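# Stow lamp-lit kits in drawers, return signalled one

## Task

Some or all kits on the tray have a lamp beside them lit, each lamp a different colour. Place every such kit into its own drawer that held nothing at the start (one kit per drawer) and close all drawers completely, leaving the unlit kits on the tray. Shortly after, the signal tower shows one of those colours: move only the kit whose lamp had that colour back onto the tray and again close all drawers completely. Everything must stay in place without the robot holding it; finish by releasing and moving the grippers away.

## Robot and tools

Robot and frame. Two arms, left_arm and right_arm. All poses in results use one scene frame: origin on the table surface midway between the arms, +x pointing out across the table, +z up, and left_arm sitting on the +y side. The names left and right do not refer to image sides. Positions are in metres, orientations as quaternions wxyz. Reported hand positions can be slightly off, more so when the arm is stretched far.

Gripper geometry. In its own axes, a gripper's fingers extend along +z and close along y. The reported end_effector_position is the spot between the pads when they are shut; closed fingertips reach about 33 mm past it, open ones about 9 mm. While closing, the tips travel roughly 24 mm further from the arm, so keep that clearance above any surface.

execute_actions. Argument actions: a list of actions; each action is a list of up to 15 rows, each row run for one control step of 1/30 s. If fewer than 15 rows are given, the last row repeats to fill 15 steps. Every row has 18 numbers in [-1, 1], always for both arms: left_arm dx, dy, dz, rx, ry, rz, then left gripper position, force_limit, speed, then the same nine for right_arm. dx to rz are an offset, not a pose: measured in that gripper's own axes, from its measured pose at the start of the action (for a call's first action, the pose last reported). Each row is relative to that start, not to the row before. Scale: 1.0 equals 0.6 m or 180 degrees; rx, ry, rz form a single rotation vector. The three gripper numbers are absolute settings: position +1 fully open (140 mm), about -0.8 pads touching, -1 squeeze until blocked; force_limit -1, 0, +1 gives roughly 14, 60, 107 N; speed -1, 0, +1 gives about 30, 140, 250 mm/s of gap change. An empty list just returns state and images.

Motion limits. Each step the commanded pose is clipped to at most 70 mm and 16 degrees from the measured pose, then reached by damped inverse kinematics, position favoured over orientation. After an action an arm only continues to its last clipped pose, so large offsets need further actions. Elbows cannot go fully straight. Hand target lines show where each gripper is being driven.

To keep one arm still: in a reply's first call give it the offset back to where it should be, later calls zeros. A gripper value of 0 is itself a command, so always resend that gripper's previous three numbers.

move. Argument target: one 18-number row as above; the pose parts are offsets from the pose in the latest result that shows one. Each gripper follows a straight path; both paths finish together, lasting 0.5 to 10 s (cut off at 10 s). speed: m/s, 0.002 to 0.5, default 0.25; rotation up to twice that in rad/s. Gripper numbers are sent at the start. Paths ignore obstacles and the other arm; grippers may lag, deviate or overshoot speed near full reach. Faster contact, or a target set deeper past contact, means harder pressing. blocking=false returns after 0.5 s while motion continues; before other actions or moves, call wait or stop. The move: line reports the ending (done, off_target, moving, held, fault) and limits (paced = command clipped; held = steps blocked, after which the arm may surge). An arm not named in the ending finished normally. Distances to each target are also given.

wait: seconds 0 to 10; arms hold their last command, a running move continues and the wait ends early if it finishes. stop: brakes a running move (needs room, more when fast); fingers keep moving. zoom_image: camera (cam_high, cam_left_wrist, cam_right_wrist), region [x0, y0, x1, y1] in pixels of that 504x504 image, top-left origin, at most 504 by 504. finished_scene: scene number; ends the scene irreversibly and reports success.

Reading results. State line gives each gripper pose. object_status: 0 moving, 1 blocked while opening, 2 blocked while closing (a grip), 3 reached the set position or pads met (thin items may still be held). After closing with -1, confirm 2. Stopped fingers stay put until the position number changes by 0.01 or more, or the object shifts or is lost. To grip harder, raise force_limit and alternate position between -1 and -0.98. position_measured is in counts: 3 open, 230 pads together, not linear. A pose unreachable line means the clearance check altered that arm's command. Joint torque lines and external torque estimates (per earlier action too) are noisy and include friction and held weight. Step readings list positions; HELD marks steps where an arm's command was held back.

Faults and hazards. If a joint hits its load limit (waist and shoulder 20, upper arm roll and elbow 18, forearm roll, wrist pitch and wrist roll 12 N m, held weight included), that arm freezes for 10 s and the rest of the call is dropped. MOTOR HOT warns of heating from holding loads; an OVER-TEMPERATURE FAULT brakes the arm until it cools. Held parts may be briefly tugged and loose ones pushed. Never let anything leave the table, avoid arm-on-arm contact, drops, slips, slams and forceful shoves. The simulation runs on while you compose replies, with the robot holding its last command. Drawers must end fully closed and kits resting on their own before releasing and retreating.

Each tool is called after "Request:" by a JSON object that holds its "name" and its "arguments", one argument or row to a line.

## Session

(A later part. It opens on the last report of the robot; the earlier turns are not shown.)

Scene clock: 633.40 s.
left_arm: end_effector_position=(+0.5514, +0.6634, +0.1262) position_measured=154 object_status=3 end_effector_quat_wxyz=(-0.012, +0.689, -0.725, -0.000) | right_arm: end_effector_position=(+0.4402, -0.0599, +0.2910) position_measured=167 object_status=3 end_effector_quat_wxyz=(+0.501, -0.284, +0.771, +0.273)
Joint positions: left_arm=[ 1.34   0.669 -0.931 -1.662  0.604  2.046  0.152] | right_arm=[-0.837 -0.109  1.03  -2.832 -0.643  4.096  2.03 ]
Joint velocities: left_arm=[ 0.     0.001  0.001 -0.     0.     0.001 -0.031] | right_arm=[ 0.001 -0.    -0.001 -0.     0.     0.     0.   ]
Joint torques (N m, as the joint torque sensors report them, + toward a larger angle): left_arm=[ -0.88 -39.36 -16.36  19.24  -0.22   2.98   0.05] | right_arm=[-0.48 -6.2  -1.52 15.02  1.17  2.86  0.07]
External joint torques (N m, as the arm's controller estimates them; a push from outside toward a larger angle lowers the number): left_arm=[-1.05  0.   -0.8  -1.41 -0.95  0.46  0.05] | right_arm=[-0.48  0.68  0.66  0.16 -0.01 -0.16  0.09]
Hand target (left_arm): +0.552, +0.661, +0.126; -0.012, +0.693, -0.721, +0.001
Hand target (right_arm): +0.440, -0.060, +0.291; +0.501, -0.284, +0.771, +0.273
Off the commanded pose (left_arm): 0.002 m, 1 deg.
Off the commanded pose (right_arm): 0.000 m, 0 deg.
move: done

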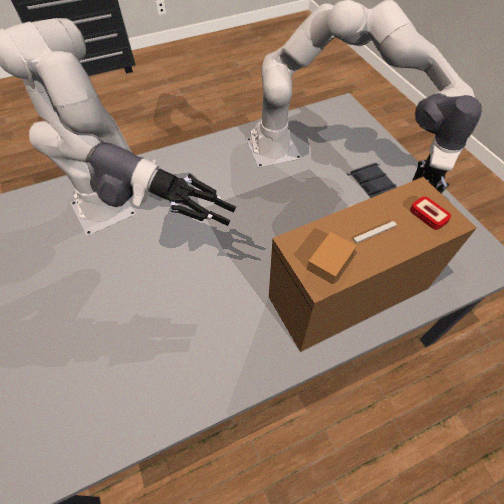

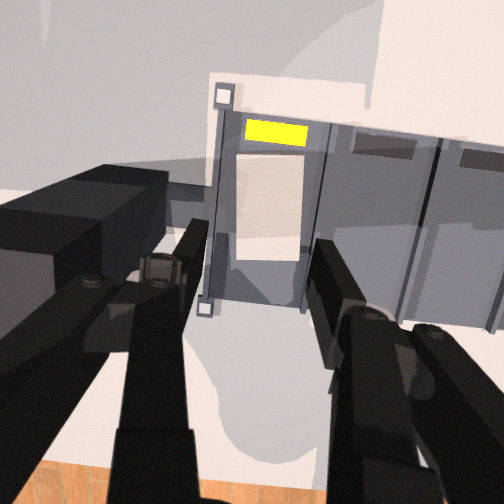

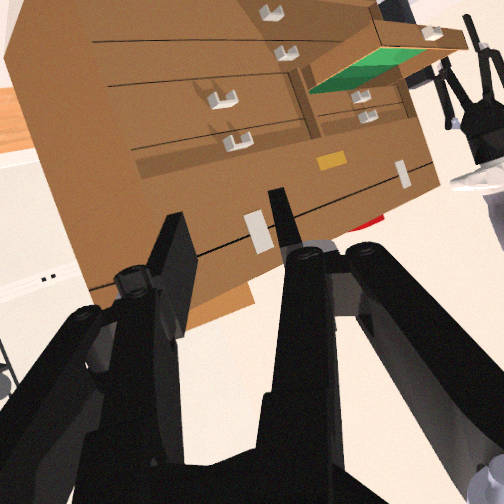

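Request:
{"name": "move", "arguments": {
  "target": [0.011,0.011,0.093,0.008,0,-0.04,-0.28,0,0,0,0,0,0,0,0,-0.3,0,-0.3],
  "speed": 0.05
}}

Scene clock: 636.90 s.
left_arm: end_effector_position=(+0.5451, +0.6576, +0.0702) position_measured=164 object_status=3 end_effector_quat_wxyz=(-0.019, +0.729, -0.684, +0.010) | right_arm: end_effector_position=(+0.4402, -0.0599, +0.2910) position_measured=167 object_status=3 end_effector_quat_wxyz=(+0.501, -0.284, +0.771, +0.273)
Joint positions: left_arm=[ 1.313  0.683 -0.846 -1.764  0.62   2.205  0.018] | right_arm=[-0.837 -0.109  1.03  -2.832 -0.643  4.096  2.03 ]
Joint velocities: left_arm=[-0.002 -0.     0.006 -0.    -0.001  0.016 -0.028] | right_arm=[-0.    -0.001 -0.001 -0.001  0.001  0.    -0.001]
Joint torques (N m, as the joint torque sensors report them, + toward a larger angle): left_arm=[ -1.31 -39.87 -14.55  18.07   0.98   2.86  -0.18] | right_arm=[-0.54 -6.44 -1.41 15.12  1.18  2.88  0.05]
External joint torques (N m, as the arm's controller estimates them; a push from outside toward a larger angle lowers the number): left_arm=[-1.55  0.18  0.46 -2.08  0.32  0.27 -0.17] | right_arm=[-0.49  0.41  0.81  0.29 -0.01 -0.14  0.07]
Hand target (left_arm): +0.546, +0.657, +0.070; -0.021, +0.732, -0.681, +0.010
Hand target (right_arm): +0.440, -0.060, +0.291; +0.501, -0.284, +0.771, +0.273
Off the commanded pose (left_arm): 0.001 m, 1 deg.
Off the commanded pose (right_arm): 0.000 m, 0 deg.
move: done

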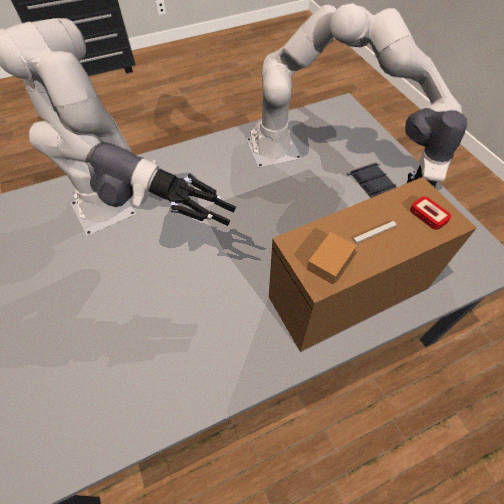

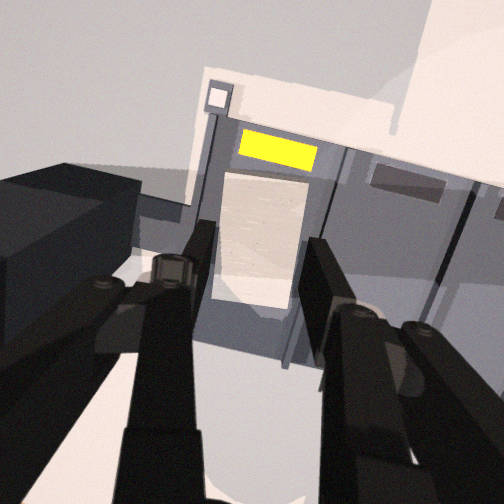

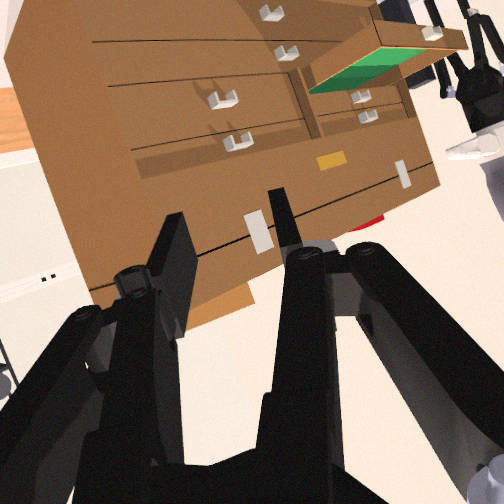

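Request:
{"name": "move", "arguments": {
  "target": [0,0.002,0.042,0,0,0,-0.28,0,0,0,0,0,0,0,0,-0.3,0,-0.3],
  "speed": 0.02
}}

Request:
{"name": "move", "arguments": {
  "target": [0,0,0,0,0,0,-1,0,-0.6,0,0,0,0,0,0,-0.3,0,-0.3]
}}

Scene clock: 639.43 s.
left_arm: end_effector_position=(+0.5446, +0.6586, +0.0469) position_measured=164 object_status=3 end_effector_quat_wxyz=(-0.018, +0.729, -0.684, +0.010) | right_arm: end_effector_position=(+0.4402, -0.0599, +0.2910) position_measured=167 object_status=3 end_effector_quat_wxyz=(+0.501, -0.284, +0.771, +0.273)
Joint positions: left_arm=[ 1.293  0.716 -0.814 -1.767  0.643  2.241  0.006] | right_arm=[-0.837 -0.109  1.03  -2.832 -0.643  4.096  2.03 ]
Joint velocities: left_arm=[-0.003 -0.     0.    -0.001  0.001  0.001 -0.003] | right_arm=[ 0.001 -0.    -0.001  0.    -0.001 -0.001 -0.   ]
Joint torques (N m, as the joint torque sensors report them, + toward a larger angle): left_arm=[ -1.24 -38.17 -15.28  18.08   1.71   3.26  -0.03] | right_arm=[-0.45 -6.41 -1.35 15.18  1.14  2.9   0.08]
External joint torques (N m, as the arm's controller estimates them; a push from outside toward a larger angle lowers the number): left_arm=[-1.01  2.83  0.17 -1.43  1.07  0.67 -0.02] | right_arm=[-0.48  0.45  0.8   0.33 -0.04 -0.12  0.1 ]
Hand target (left_arm): +0.545, +0.658, +0.045; -0.019, +0.729, -0.684, +0.010
Hand target (right_arm): +0.440, -0.060, +0.291; +0.501, -0.284, +0.771, +0.273
Off the commanded pose (left_arm): 0.002 m, 0 deg.
Off the commanded pose (right_arm): 0.000 m, 0 deg.
move: done

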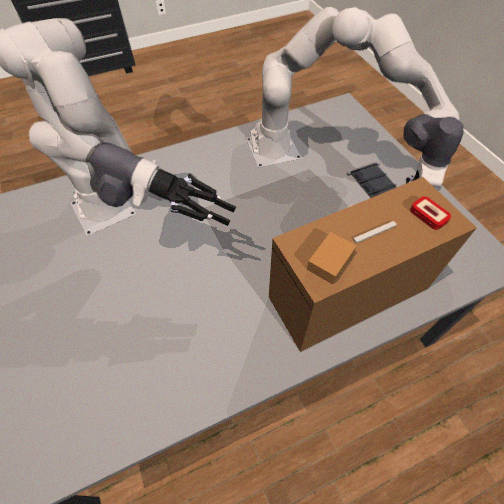

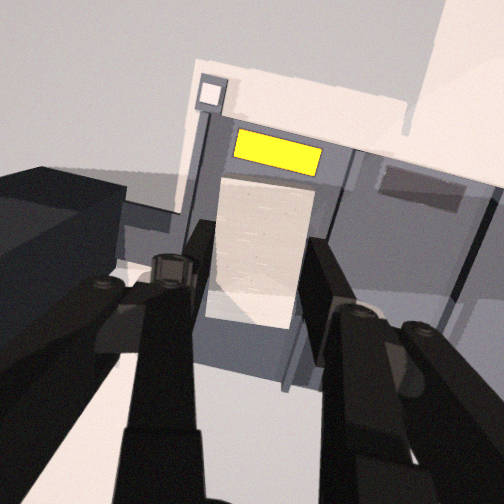

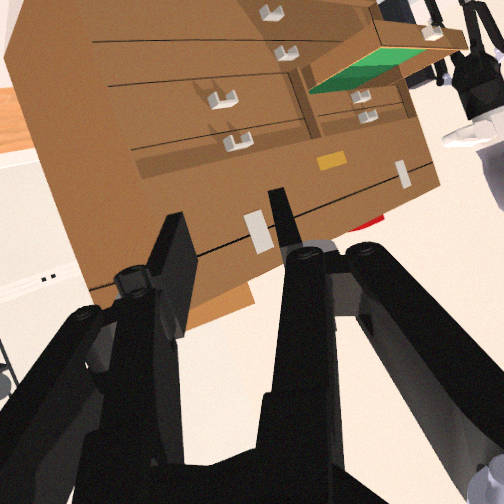

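Scene clock: 639.93 s.
left_arm: end_effector_position=(+0.5448, +0.6587, +0.0473) position_measured=174 object_status=2 end_effector_quat_wxyz=(-0.018, +0.729, -0.684, +0.010) | right_arm: end_effector_position=(+0.4402, -0.0599, +0.2910) position_measured=167 object_status=3 end_effector_quat_wxyz=(+0.501, -0.284, +0.771, +0.273)
Joint positions: left_arm=[ 1.293  0.716 -0.814 -1.767  0.643  2.241  0.006] | right_arm=[-0.837 -0.109  1.03  -2.832 -0.643  4.096  2.03 ]
Joint velocities: left_arm=[-0.    -0.     0.     0.001 -0.     0.    -0.   ] | right_arm=[ 0.001  0.     0.002 -0.     0.001  0.    -0.002]
Joint torques (N m, as the joint torque sensors report them, + toward a larger angle): left_arm=[  1.31 -40.01 -16.53  19.72   0.61   2.57   0.15] | right_arm=[-0.29 -6.18 -1.49 15.08  1.18  2.88  0.11]
External joint torques (N m, as the arm's controller estimates them; a push from outside toward a larger angle lowers the number): left_arm=[ 1.26  1.09 -1.25  0.06 -0.04 -0.02  0.15] | right_arm=[-0.35  0.72  0.63  0.2   0.01 -0.15  0.13]
Hand target (left_arm): +0.545, +0.659, +0.047; -0.018, +0.729, -0.684, +0.010
Hand target (right_arm): +0.440, -0.060, +0.291; +0.501, -0.284, +0.771, +0.273
Off the commanded pose (left_arm): 0.000 m, 0 deg.
Off the commanded pose (right_arm): 0.000 m, 0 deg.
move: done

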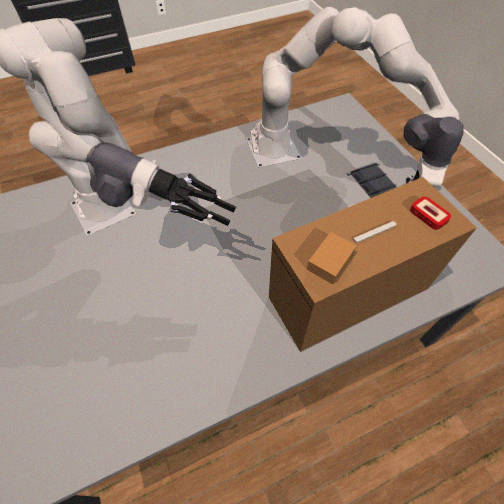

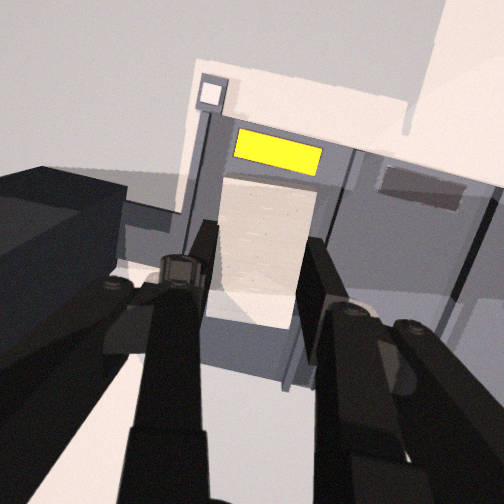

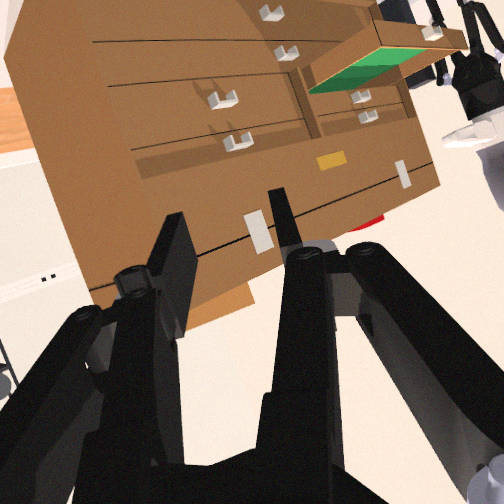

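Request:
{"name": "move", "arguments": {
  "target": [0,0.03,-0.35,0,0,0,-1,0,0,0,0,0,0,0,0,-0.3,0,-0.3],
  "speed": 0.12
}}

Request:
{"name": "move", "arguments": {
  "target": [0.31,-0.03,0,0,0,0.52,-1,0,0,0,0,0,0,0,0,-0.3,0,-0.3],
  "speed": 0.3
}}

Scene clock: 644.77 s.
left_arm: end_effector_position=(+0.5173, +0.6570, +0.2566) position_measured=174 object_status=2 end_effector_quat_wxyz=(-0.019, +0.732, -0.681, +0.008) | right_arm: end_effector_position=(+0.4402, -0.0599, +0.2910) position_measured=167 object_status=3 end_effector_quat_wxyz=(+0.501, -0.284, +0.771, +0.273)
Joint positions: left_arm=[ 1.519  0.415 -1.082 -1.675  0.389  1.899  0.154] | right_arm=[-0.837 -0.109  1.03  -2.832 -0.643  4.096  2.03 ]
Joint velocities: left_arm=[ 0.    -0.001 -0.003  0.     0.    -0.012  0.011] | right_arm=[-0.    -0.001  0.     0.001 -0.     0.001  0.001]
Joint torques (N m, as the joint torque sensors report them, + toward a larger angle): left_arm=[  1.5  -28.75 -13.48  23.68  -0.36   2.15   0.26] | right_arm=[-0.38 -6.48 -1.29 14.93  1.2   2.89  0.1 ]
External joint torques (N m, as the arm's controller estimates them; a push from outside toward a larger angle lowers the number): left_arm=[ 1.64  1.21 -2.13  0.71 -1.13 -0.45  0.26] | right_arm=[-0.35  0.4   0.91  0.03  0.01 -0.13  0.11]
Hand target (left_arm): +0.517, +0.657, +0.258; -0.018, +0.730, -0.683, +0.010
Hand target (right_arm): +0.440, -0.060, +0.291; +0.501, -0.284, +0.771, +0.273
Off the commanded pose (left_arm): 0.002 m, 0 deg.
Off the commanded pose (right_arm): 0.000 m, 0 deg.
move: done

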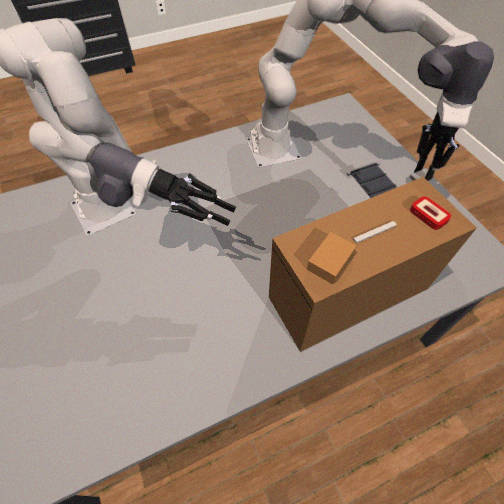

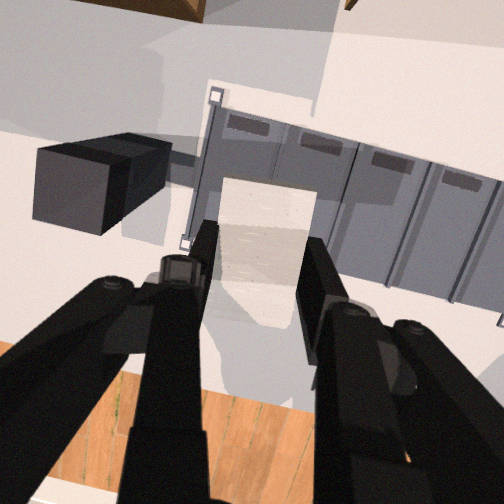

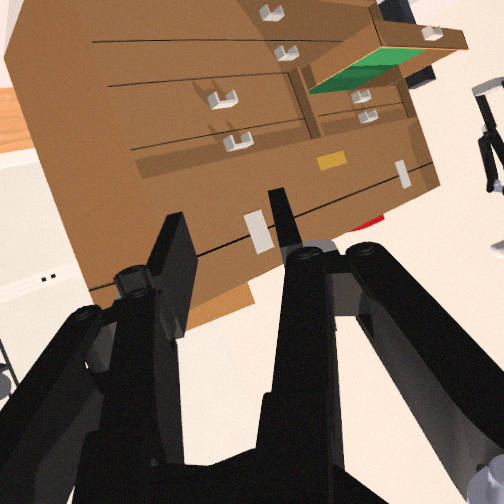

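Scene clock: 648.37 s.
left_arm: end_effector_position=(+0.5486, +0.4766, +0.2570) position_measured=174 object_status=2 end_effector_quat_wxyz=(+0.023, -0.017, +1.000, +0.007) | right_arm: end_effector_position=(+0.4402, -0.0599, +0.2910) position_measured=167 object_status=3 end_effector_quat_wxyz=(+0.501, -0.284, +0.771, +0.273)
Joint positions: left_arm=[ 1.53   0.782 -1.597 -1.762  0.817  1.727  1.204] | right_arm=[-0.837 -0.109  1.03  -2.832 -0.643  4.096  2.03 ]
Joint velocities: left_arm=[-0.001  0.    -0.001  0.    -0.001 -0.     0.03 ] | right_arm=[-0.     0.001 -0.001 -0.001  0.001 -0.     0.001]
Joint torques (N m, as the joint torque sensors report them, + toward a larger angle): left_arm=[ -1.16 -24.72 -24.66  19.95   1.58   2.15   0.15] | right_arm=[-0.46 -6.17 -1.38 15.13  1.19  2.88  0.06]
External joint torques (N m, as the arm's controller estimates them; a push from outside toward a larger angle lowers the number): left_arm=[-1.04  0.91 -1.88  2.64  0.73 -0.39  0.15] | right_arm=[-0.4   0.65  0.85  0.35  0.   -0.14  0.08]
Hand target (left_arm): +0.550, +0.476, +0.258; +0.024, -0.009, +1.000, +0.008
Hand target (right_arm): +0.440, -0.060, +0.291; +0.501, -0.284, +0.771, +0.273
Off the commanded pose (left_arm): 0.005 m, 2 deg.
Off the commanded pose (right_arm): 0.000 m, 0 deg.
move: off_target (left_arm)

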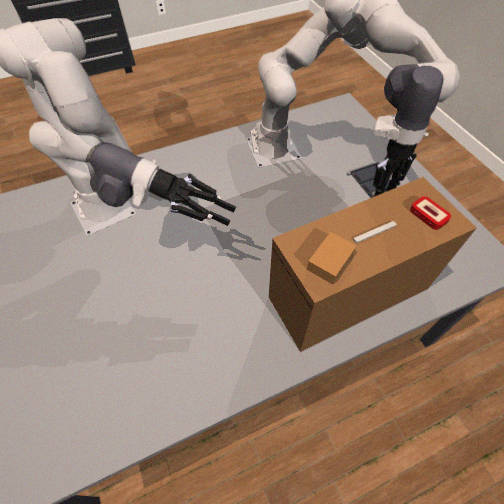

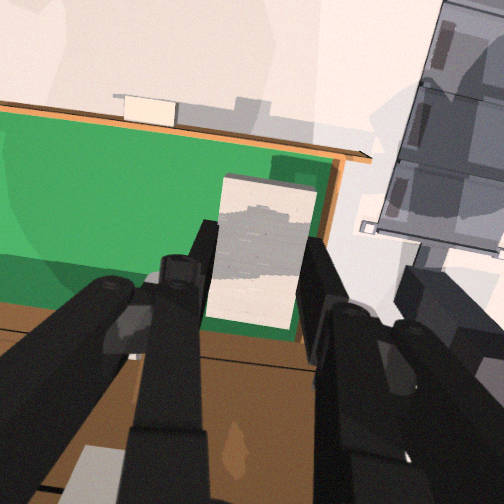

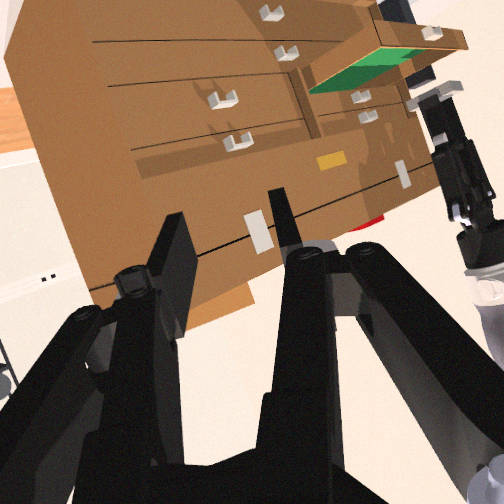

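Request:
{"name": "move", "arguments": {
  "target": [0.006,-0.012,0.078,0,0.015,0,-1,0,0,0,0,0,0,0,0,-0.3,0,-0.3],
  "speed": 0.05
}}

Request:
{"name": "move", "arguments": {
  "target": [0,0,0.032,0,0,0,-1,0,0,0,0,0,0,0,0,-0.3,0,-0.3],
  "speed": 0.02
}}

Scene clock: 651.40 s.
left_arm: end_effector_position=(+0.5460, +0.4703, +0.2100) position_measured=174 object_status=2 end_effector_quat_wxyz=(-0.003, -0.015, +1.000, +0.006) | right_arm: end_effector_position=(+0.4402, -0.0599, +0.2910) position_measured=167 object_status=3 end_effector_quat_wxyz=(+0.501, -0.284, +0.771, +0.273)
Joint positions: left_arm=[ 1.463  0.799 -1.5   -1.782  0.826  1.759  1.193] | right_arm=[-0.837 -0.109  1.03  -2.832 -0.643  4.096  2.03 ]
Joint velocities: left_arm=[-0.003 -0.     0.003 -0.    -0.001  0.011 -0.008] | right_arm=[ 0.001 -0.003 -0.001 -0.001  0.001  0.    -0.001]
Joint torques (N m, as the joint torque sensors report them, + toward a larger angle): left_arm=[ -1.21 -28.17 -23.14  16.58   1.41   2.93  -0.16] | right_arm=[-0.46 -6.06 -1.51 14.85  1.18  2.88  0.08]
External joint torques (N m, as the arm's controller estimates them; a push from outside toward a larger angle lowers the number): left_arm=[-1.07 -0.24  0.01 -0.53  0.62  0.5  -0.16] | right_arm=[-0.49  0.84  0.63  0.04  0.01 -0.14  0.09]
Hand target (left_arm): +0.547, +0.469, +0.209; -0.000, -0.016, +1.000, +0.007
Hand target (right_arm): +0.440, -0.060, +0.291; +0.501, -0.284, +0.771, +0.273
Off the commanded pose (left_arm): 0.001 m, 0 deg.
Off the commanded pose (right_arm): 0.000 m, 0 deg.
move: done

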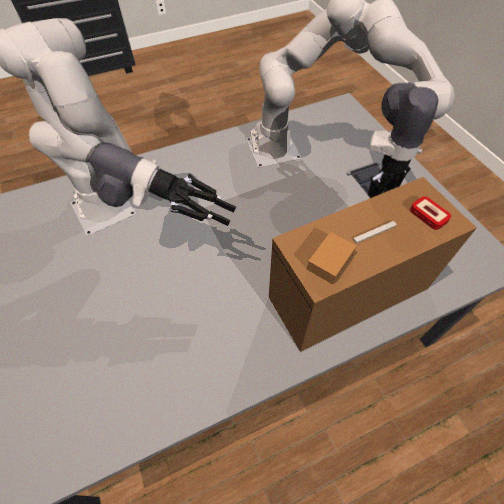

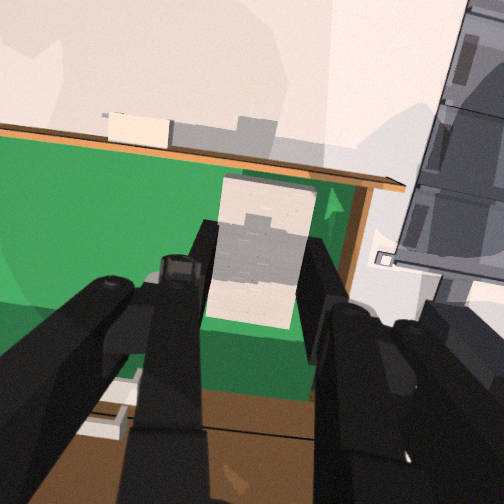

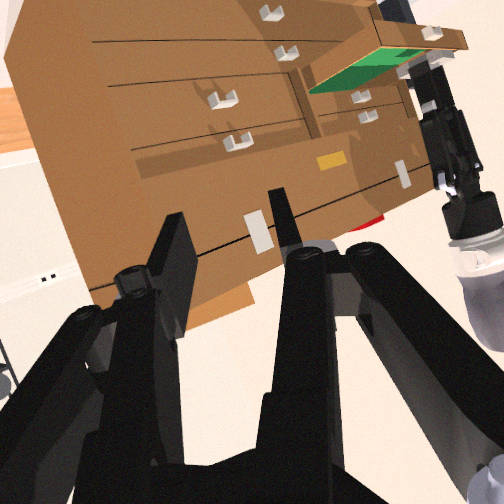

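Scene clock: 652.60 s.
left_arm: end_effector_position=(+0.5447, +0.4714, +0.1919) position_measured=174 object_status=2 end_effector_quat_wxyz=(-0.004, -0.015, +1.000, +0.005) | right_arm: end_effector_position=(+0.4402, -0.0599, +0.2910) position_measured=167 object_status=3 end_effector_quat_wxyz=(+0.501, -0.284, +0.771, +0.273)
Joint positions: left_arm=[ 1.46   0.806 -1.472 -1.807  0.836  1.792  1.19 ] | right_arm=[-0.837 -0.109  1.03  -2.832 -0.643  4.096  2.03 ]
Joint velocities: left_arm=[-0.003  0.     0.004 -0.     0.001  0.014 -0.002] | right_arm=[-0.    -0.    -0.     0.002  0.     0.    -0.001]
Joint torques (N m, as the joint torque sensors report them, + toward a larger angle): left_arm=[ -1.04 -27.8  -22.43  15.77   1.62   2.77  -0.22] | right_arm=[-0.35 -6.45 -1.64 14.93  1.17  2.87  0.08]
External joint torques (N m, as the arm's controller estimates them; a push from outside toward a larger angle lowers the number): left_arm=[-1.04  0.26  0.55 -1.17  0.83  0.39 -0.22] | right_arm=[-0.35  0.43  0.54  0.04 -0.02 -0.16  0.1 ]
Hand target (left_arm): +0.546, +0.470, +0.191; -0.002, -0.015, +1.000, +0.006
Hand target (right_arm): +0.440, -0.060, +0.291; +0.501, -0.284, +0.771, +0.273
Off the commanded pose (left_arm): 0.002 m, 0 deg.
Off the commanded pose (right_arm): 0.000 m, 0 deg.
move: done

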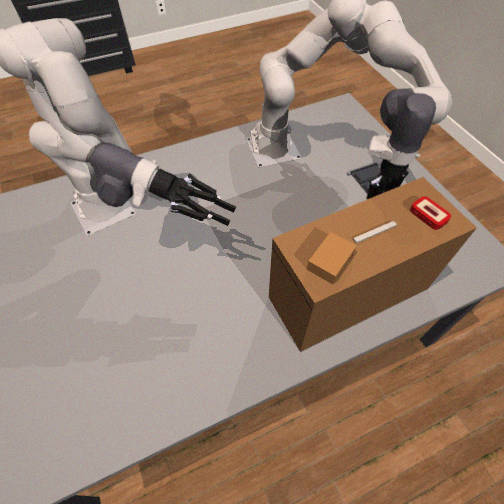

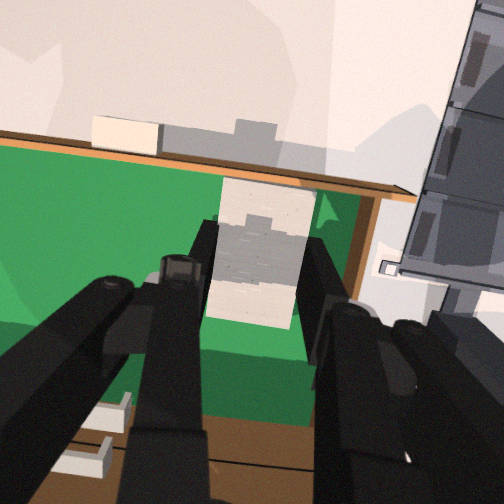

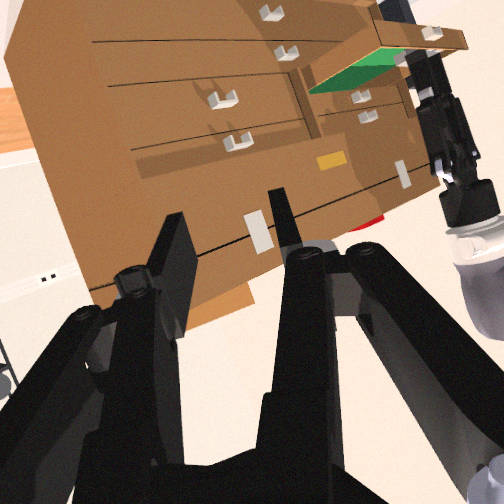

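Request:
{"name": "move", "arguments": {
  "target": [-0.014,0,0.004,0,0,0,-1,0,0,0,0,0,0,0,0,-0.3,0,-0.3],
  "speed": 0.02
}}

Request:
{"name": "move", "arguments": {
  "target": [0,0,0,0,0,0,-0.2,0,-0.3,0,0,0,0,0,0,-0.3,0,-0.3]
}}

Request:
{"name": "move", "arguments": {
  "target": [0.015,0,-0.12,0,0,0,-0.2,0,-0.3,0,0,0,0,0,0,-0.3,0,-0.3],
  "speed": 0.08
}}

Request:
{"name": "move", "arguments": {
  "target": [0.19,-0.085,0,0,0,0,-0.15,0,0,0,0,0,0,0,0,-0.3,0,-0.3]
}}

Request:
{"name": "move", "arguments": {
  "target": [-0.02,-0.012,0.125,0,-0.38,0,-0.15,0,0,0,0,0,0,0,0,-0.3,0,-0.3]
}}

Scene clock: 656.50 s.
left_arm: end_effector_position=(+0.5536, +0.4703, +0.1911) position_measured=174 object_status=2 end_effector_quat_wxyz=(-0.002, -0.016, +1.000, +0.004) | right_arm: end_effector_position=(+0.4402, -0.0599, +0.2910) position_measured=167 object_status=3 end_effector_quat_wxyz=(+0.501, -0.284, +0.771, +0.273)
Joint positions: left_arm=[ 1.427  0.809 -1.449 -1.779  0.836  1.794  1.19 ] | right_arm=[-0.837 -0.109  1.03  -2.832 -0.643  4.096  2.03 ]
Joint velocities: left_arm=[-0.007  0.001  0.004  0.007 -0.002 -0.001  0.003] | right_arm=[-0.001 -0.     0.    -0.     0.001 -0.     0.002]
Joint torques (N m, as the joint torque sensors report them, + toward a larger angle): left_arm=[ -1.05 -26.41 -22.09  17.59   1.19   1.91   0.29] | right_arm=[-0.46 -6.44 -1.49 15.09  1.18  2.87  0.07]
External joint torques (N m, as the arm's controller estimates them; a push from outside toward a larger angle lowers the number): left_arm=[-1.13  2.74  0.89  0.61  0.4  -0.49  0.29] | right_arm=[-0.44  0.41  0.7   0.26  0.   -0.15  0.09]
Hand target (left_arm): +0.553, +0.471, +0.189; -0.005, -0.015, +1.000, +0.005
Hand target (right_arm): +0.440, -0.060, +0.291; +0.501, -0.284, +0.771, +0.273
Off the commanded pose (left_arm): 0.002 m, 0 deg.
Off the commanded pose (right_arm): 0.000 m, 0 deg.
move: done

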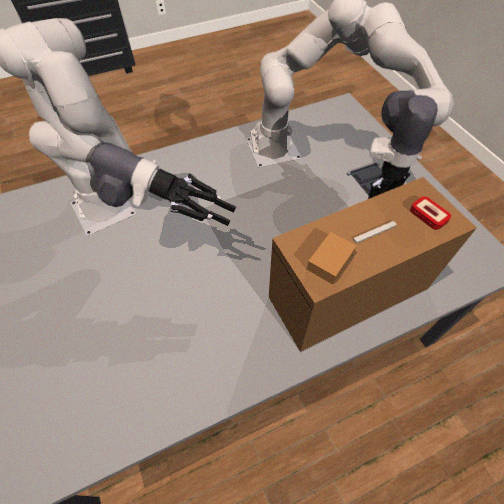

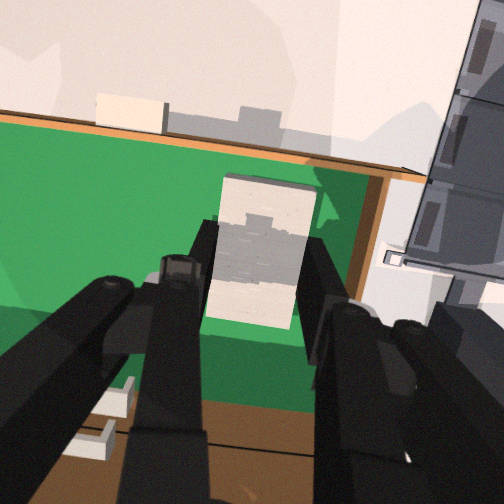

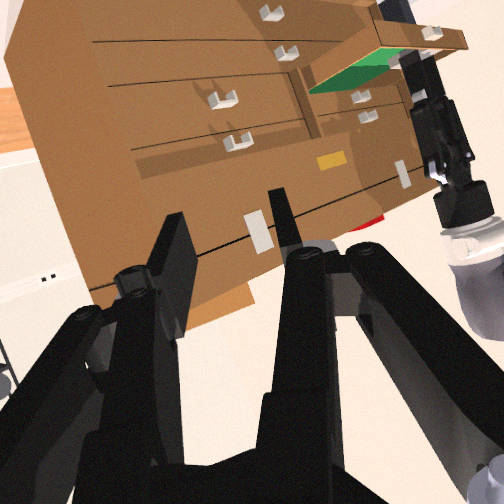

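Scene clock: 657.00 s.
left_arm: end_effector_position=(+0.5537, +0.4702, +0.1911) position_measured=154 object_status=3 end_effector_quat_wxyz=(-0.002, -0.016, +1.000, +0.004) | right_arm: end_effector_position=(+0.4402, -0.0599, +0.2910) position_measured=167 object_status=3 end_effector_quat_wxyz=(+0.501, -0.284, +0.771, +0.273)
Joint positions: left_arm=[ 1.427  0.809 -1.449 -1.779  0.836  1.794  1.19 ] | right_arm=[-0.837 -0.109  1.03  -2.832 -0.643  4.096  2.03 ]
Joint velocities: left_arm=[-0.     0.    -0.001  0.    -0.    -0.    -0.001] | right_arm=[ 0.    -0.001  0.001  0.001 -0.     0.001 -0.   ]
Joint torques (N m, as the joint torque sensors report them, + toward a larger angle): left_arm=[ -0.64 -28.21 -23.98  16.63   0.77   2.38   0.05] | right_arm=[-0.24 -6.28 -1.52 15.2   1.17  2.91  0.09]
External joint torques (N m, as the arm's controller estimates them; a push from outside toward a larger angle lowers the number): left_arm=[-0.43  1.05 -0.82 -0.28 -0.01 -0.04  0.05] | right_arm=[-0.24  0.61  0.65  0.35 -0.01 -0.11  0.11]
Hand target (left_arm): +0.554, +0.470, +0.191; -0.002, -0.016, +1.000, +0.004
Hand target (right_arm): +0.440, -0.060, +0.291; +0.501, -0.284, +0.771, +0.273
Off the commanded pose (left_arm): 0.000 m, 0 deg.
Off the commanded pose (right_arm): 0.000 m, 0 deg.
move: done

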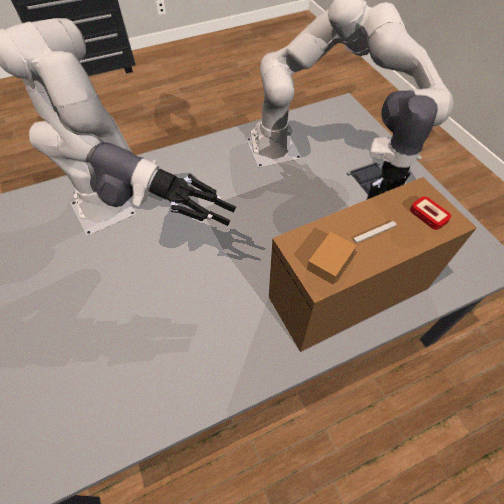

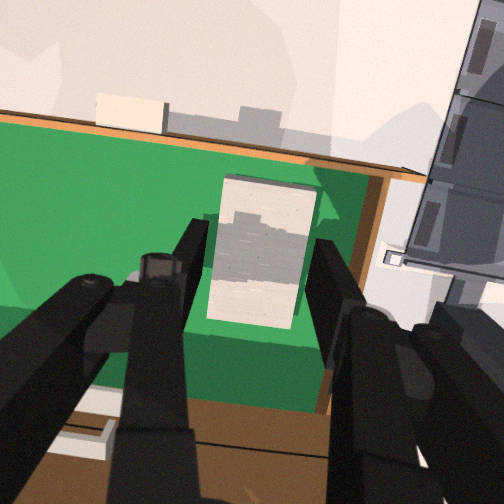

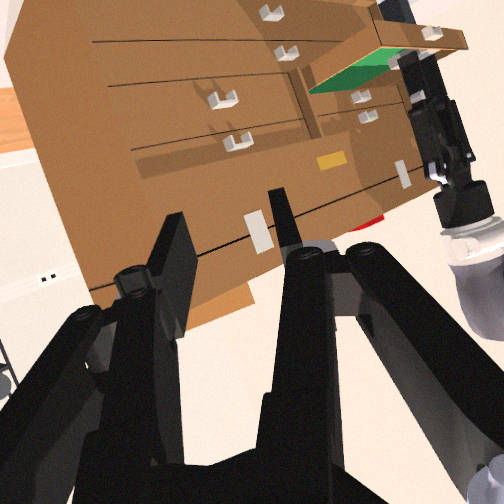

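Scene clock: 658.40 s.
left_arm: end_effector_position=(+0.5458, +0.4696, +0.2626) position_measured=154 object_status=3 end_effector_quat_wxyz=(-0.001, -0.018, +1.000, +0.005) | right_arm: end_effector_position=(+0.4402, -0.0599, +0.2910) position_measured=167 object_status=3 end_effector_quat_wxyz=(+0.501, -0.284, +0.771, +0.273)
Joint positions: left_arm=[ 1.468  0.757 -1.556 -1.7    0.772  1.67   1.218] | right_arm=[-0.837 -0.109  1.03  -2.832 -0.643  4.096  2.03 ]
Joint velocities: left_arm=[ 0.001 -0.001 -0.002  0.001  0.001 -0.013  0.004] | right_arm=[ 0.    -0.    -0.    -0.002 -0.     0.     0.002]
Joint torques (N m, as the joint torque sensors report them, + toward a larger angle): left_arm=[  1.21 -26.11 -23.66  18.16  -0.13   1.79   0.32] | right_arm=[-0.44 -6.54 -1.44 15.06  1.2   2.88  0.07]
External joint torques (N m, as the arm's controller estimates them; a push from outside toward a larger angle lowers the number): left_arm=[ 1.05  0.61 -1.94  0.48 -0.96 -0.63  0.32] | right_arm=[-0.43  0.32  0.74  0.25  0.02 -0.14  0.09]
Hand target (left_arm): +0.545, +0.470, +0.264; -0.002, -0.017, +1.000, +0.004
Hand target (right_arm): +0.440, -0.060, +0.291; +0.501, -0.284, +0.771, +0.273
Off the commanded pose (left_arm): 0.001 m, 0 deg.
Off the commanded pose (right_arm): 0.000 m, 0 deg.
move: done

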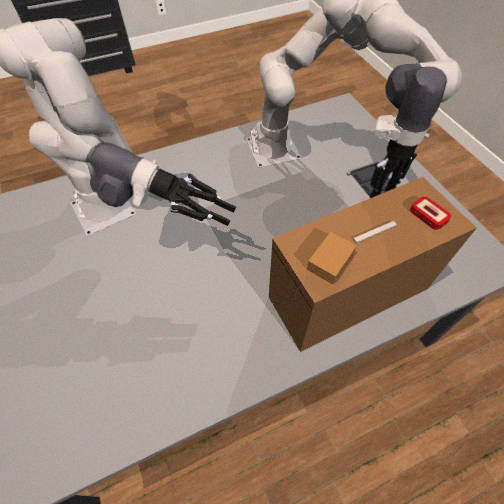

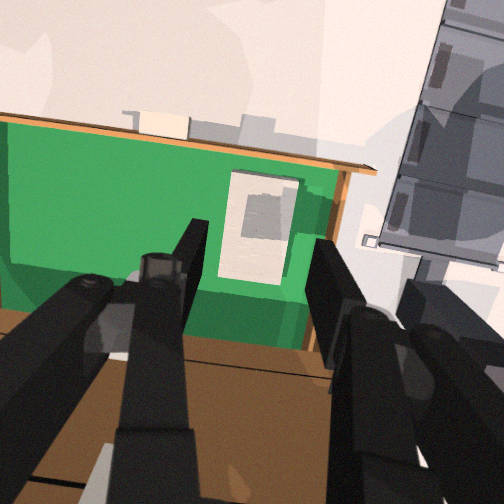

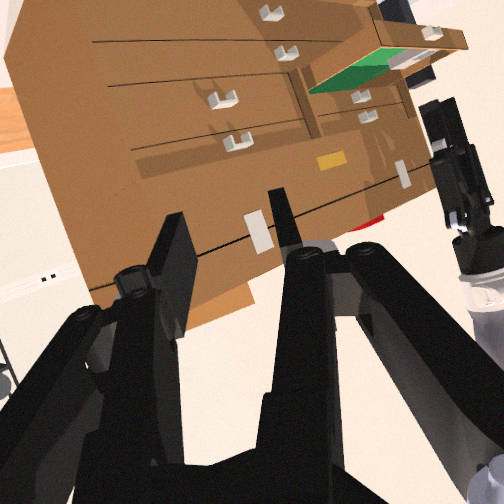

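Scene clock: 659.60 s.
left_arm: end_effector_position=(+0.4350, +0.4178, +0.2663) position_measured=148 object_status=3 end_effector_quat_wxyz=(+0.003, -0.011, +1.000, +0.009) | right_arm: end_effector_position=(+0.4402, -0.0599, +0.2910) position_measured=167 object_status=3 end_effector_quat_wxyz=(+0.501, -0.284, +0.771, +0.273)
Joint positions: left_arm=[ 1.896  0.769 -1.961 -2.125  0.727  1.721  1.086] | right_arm=[-0.837 -0.109  1.03  -2.832 -0.643  4.096  2.03 ]
Joint velocities: left_arm=[ 0.     0.001 -0.002 -0.001  0.001  0.005 -0.028] | right_arm=[ 0.     0.     0.     0.    -0.    -0.     0.001]
Joint torques (N m, as the joint torque sensors report them, + toward a larger angle): left_arm=[  1.55 -12.37 -22.89  16.83  -0.24   2.87  -0.17] | right_arm=[-0.31 -6.42 -1.59 15.21  1.21  2.89  0.07]
External joint torques (N m, as the arm's controller estimates them; a push from outside toward a larger angle lowers the number): left_arm=[ 1.5  -1.26 -2.71 -1.92 -1.08  0.44 -0.17] | right_arm=[-0.34  0.45  0.56  0.36  0.03 -0.13  0.09]
Hand target (left_arm): +0.435, +0.416, +0.266; +0.003, -0.017, +1.000, +0.007
Hand target (right_arm): +0.440, -0.060, +0.291; +0.501, -0.284, +0.771, +0.273
Off the commanded pose (left_arm): 0.005 m, 1 deg.
Off the commanded pose (right_arm): 0.000 m, 0 deg.
move: off_target (left_arm)

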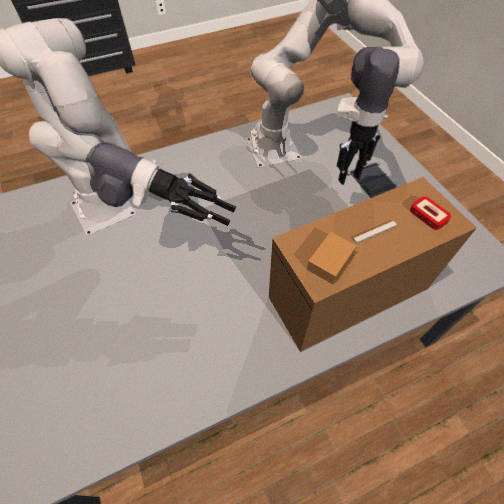

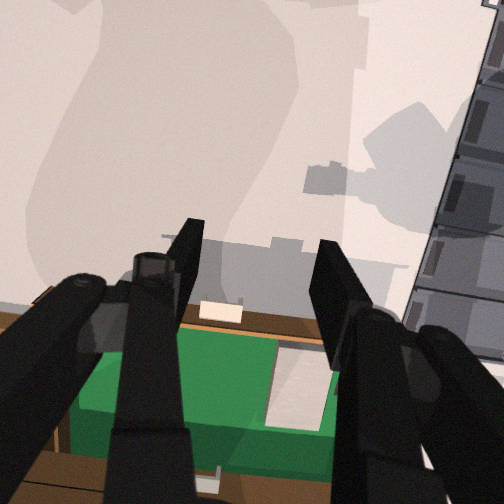

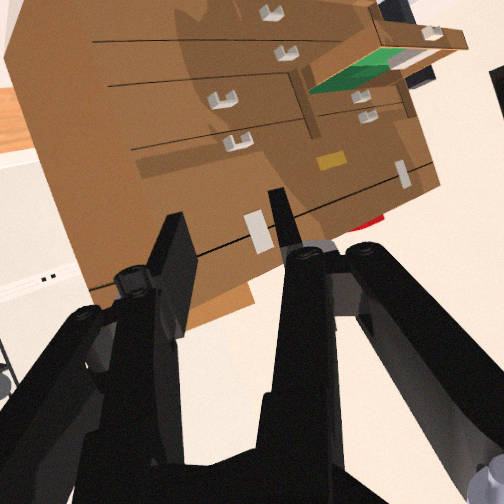

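Scene clock: 662.60 s.
left_arm: end_effector_position=(+0.4480, +0.4199, +0.1887) position_measured=148 object_status=3 end_effector_quat_wxyz=(+0.555, -0.017, +0.832, +0.008) | right_arm: end_effector_position=(+0.4402, -0.0599, +0.2910) position_measured=167 object_status=3 end_effector_quat_wxyz=(+0.501, -0.284, +0.771, +0.273)
Joint positions: left_arm=[ 2.483  1.575 -1.33  -2.969  2.817  2.407  0.407] | right_arm=[-0.837 -0.109  1.03  -2.832 -0.643  4.096  2.03 ]
Joint velocities: left_arm=[ 0.024  0.077  0.058 -0.006  0.012 -0.03   0.081] | right_arm=[ 0.     0.    -0.     0.001  0.     0.     0.   ]
Joint torques (N m, as the joint torque sensors report them, + toward a larger angle): left_arm=[  2.26 -10.73 -17.28  -7.18   1.13   1.46   0.37] | right_arm=[-0.43 -6.68 -1.35 15.15  1.15  2.86  0.1 ]
External joint torques (N m, as the arm's controller estimates them; a push from outside toward a larger angle lowers the number): left_arm=[ 2.37  0.89  0.37 -1.62  0.9  -0.4   0.4 ] | right_arm=[-0.41  0.19  0.84  0.31 -0.04 -0.16  0.12]
Hand target (left_arm): +0.448, +0.421, +0.189; +0.555, -0.010, +0.831, +0.017
Hand target (right_arm): +0.440, -0.060, +0.291; +0.501, -0.284, +0.771, +0.273
Off the commanded pose (left_arm): 0.008 m, 2 deg.
Off the commanded pose (right_arm): 0.000 m, 0 deg.
joint sent to its limit (left arm) — the command would take joint 5 (forearm roll) past its upper limit, so that joint was sent only as far as its limit.
move: off_target (left_arm)

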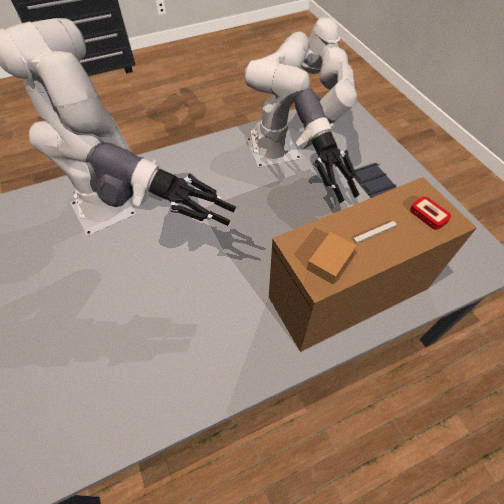

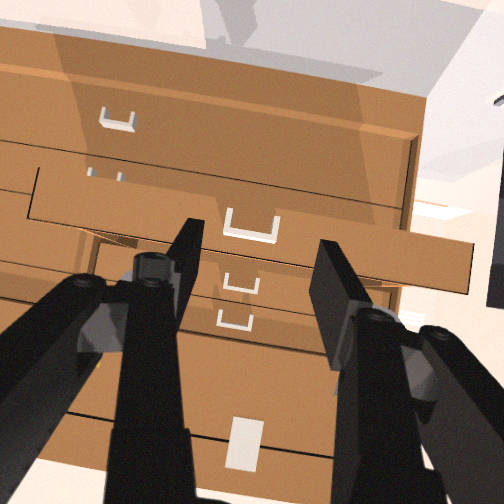

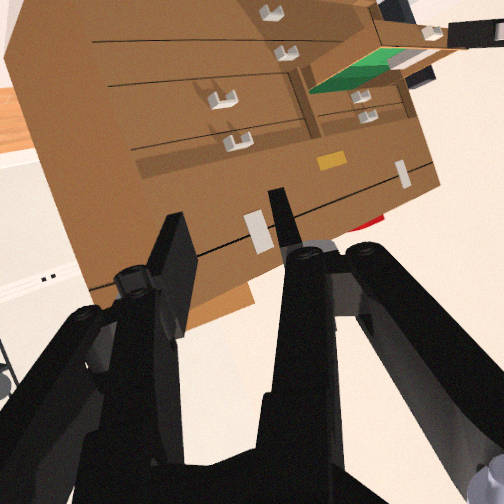

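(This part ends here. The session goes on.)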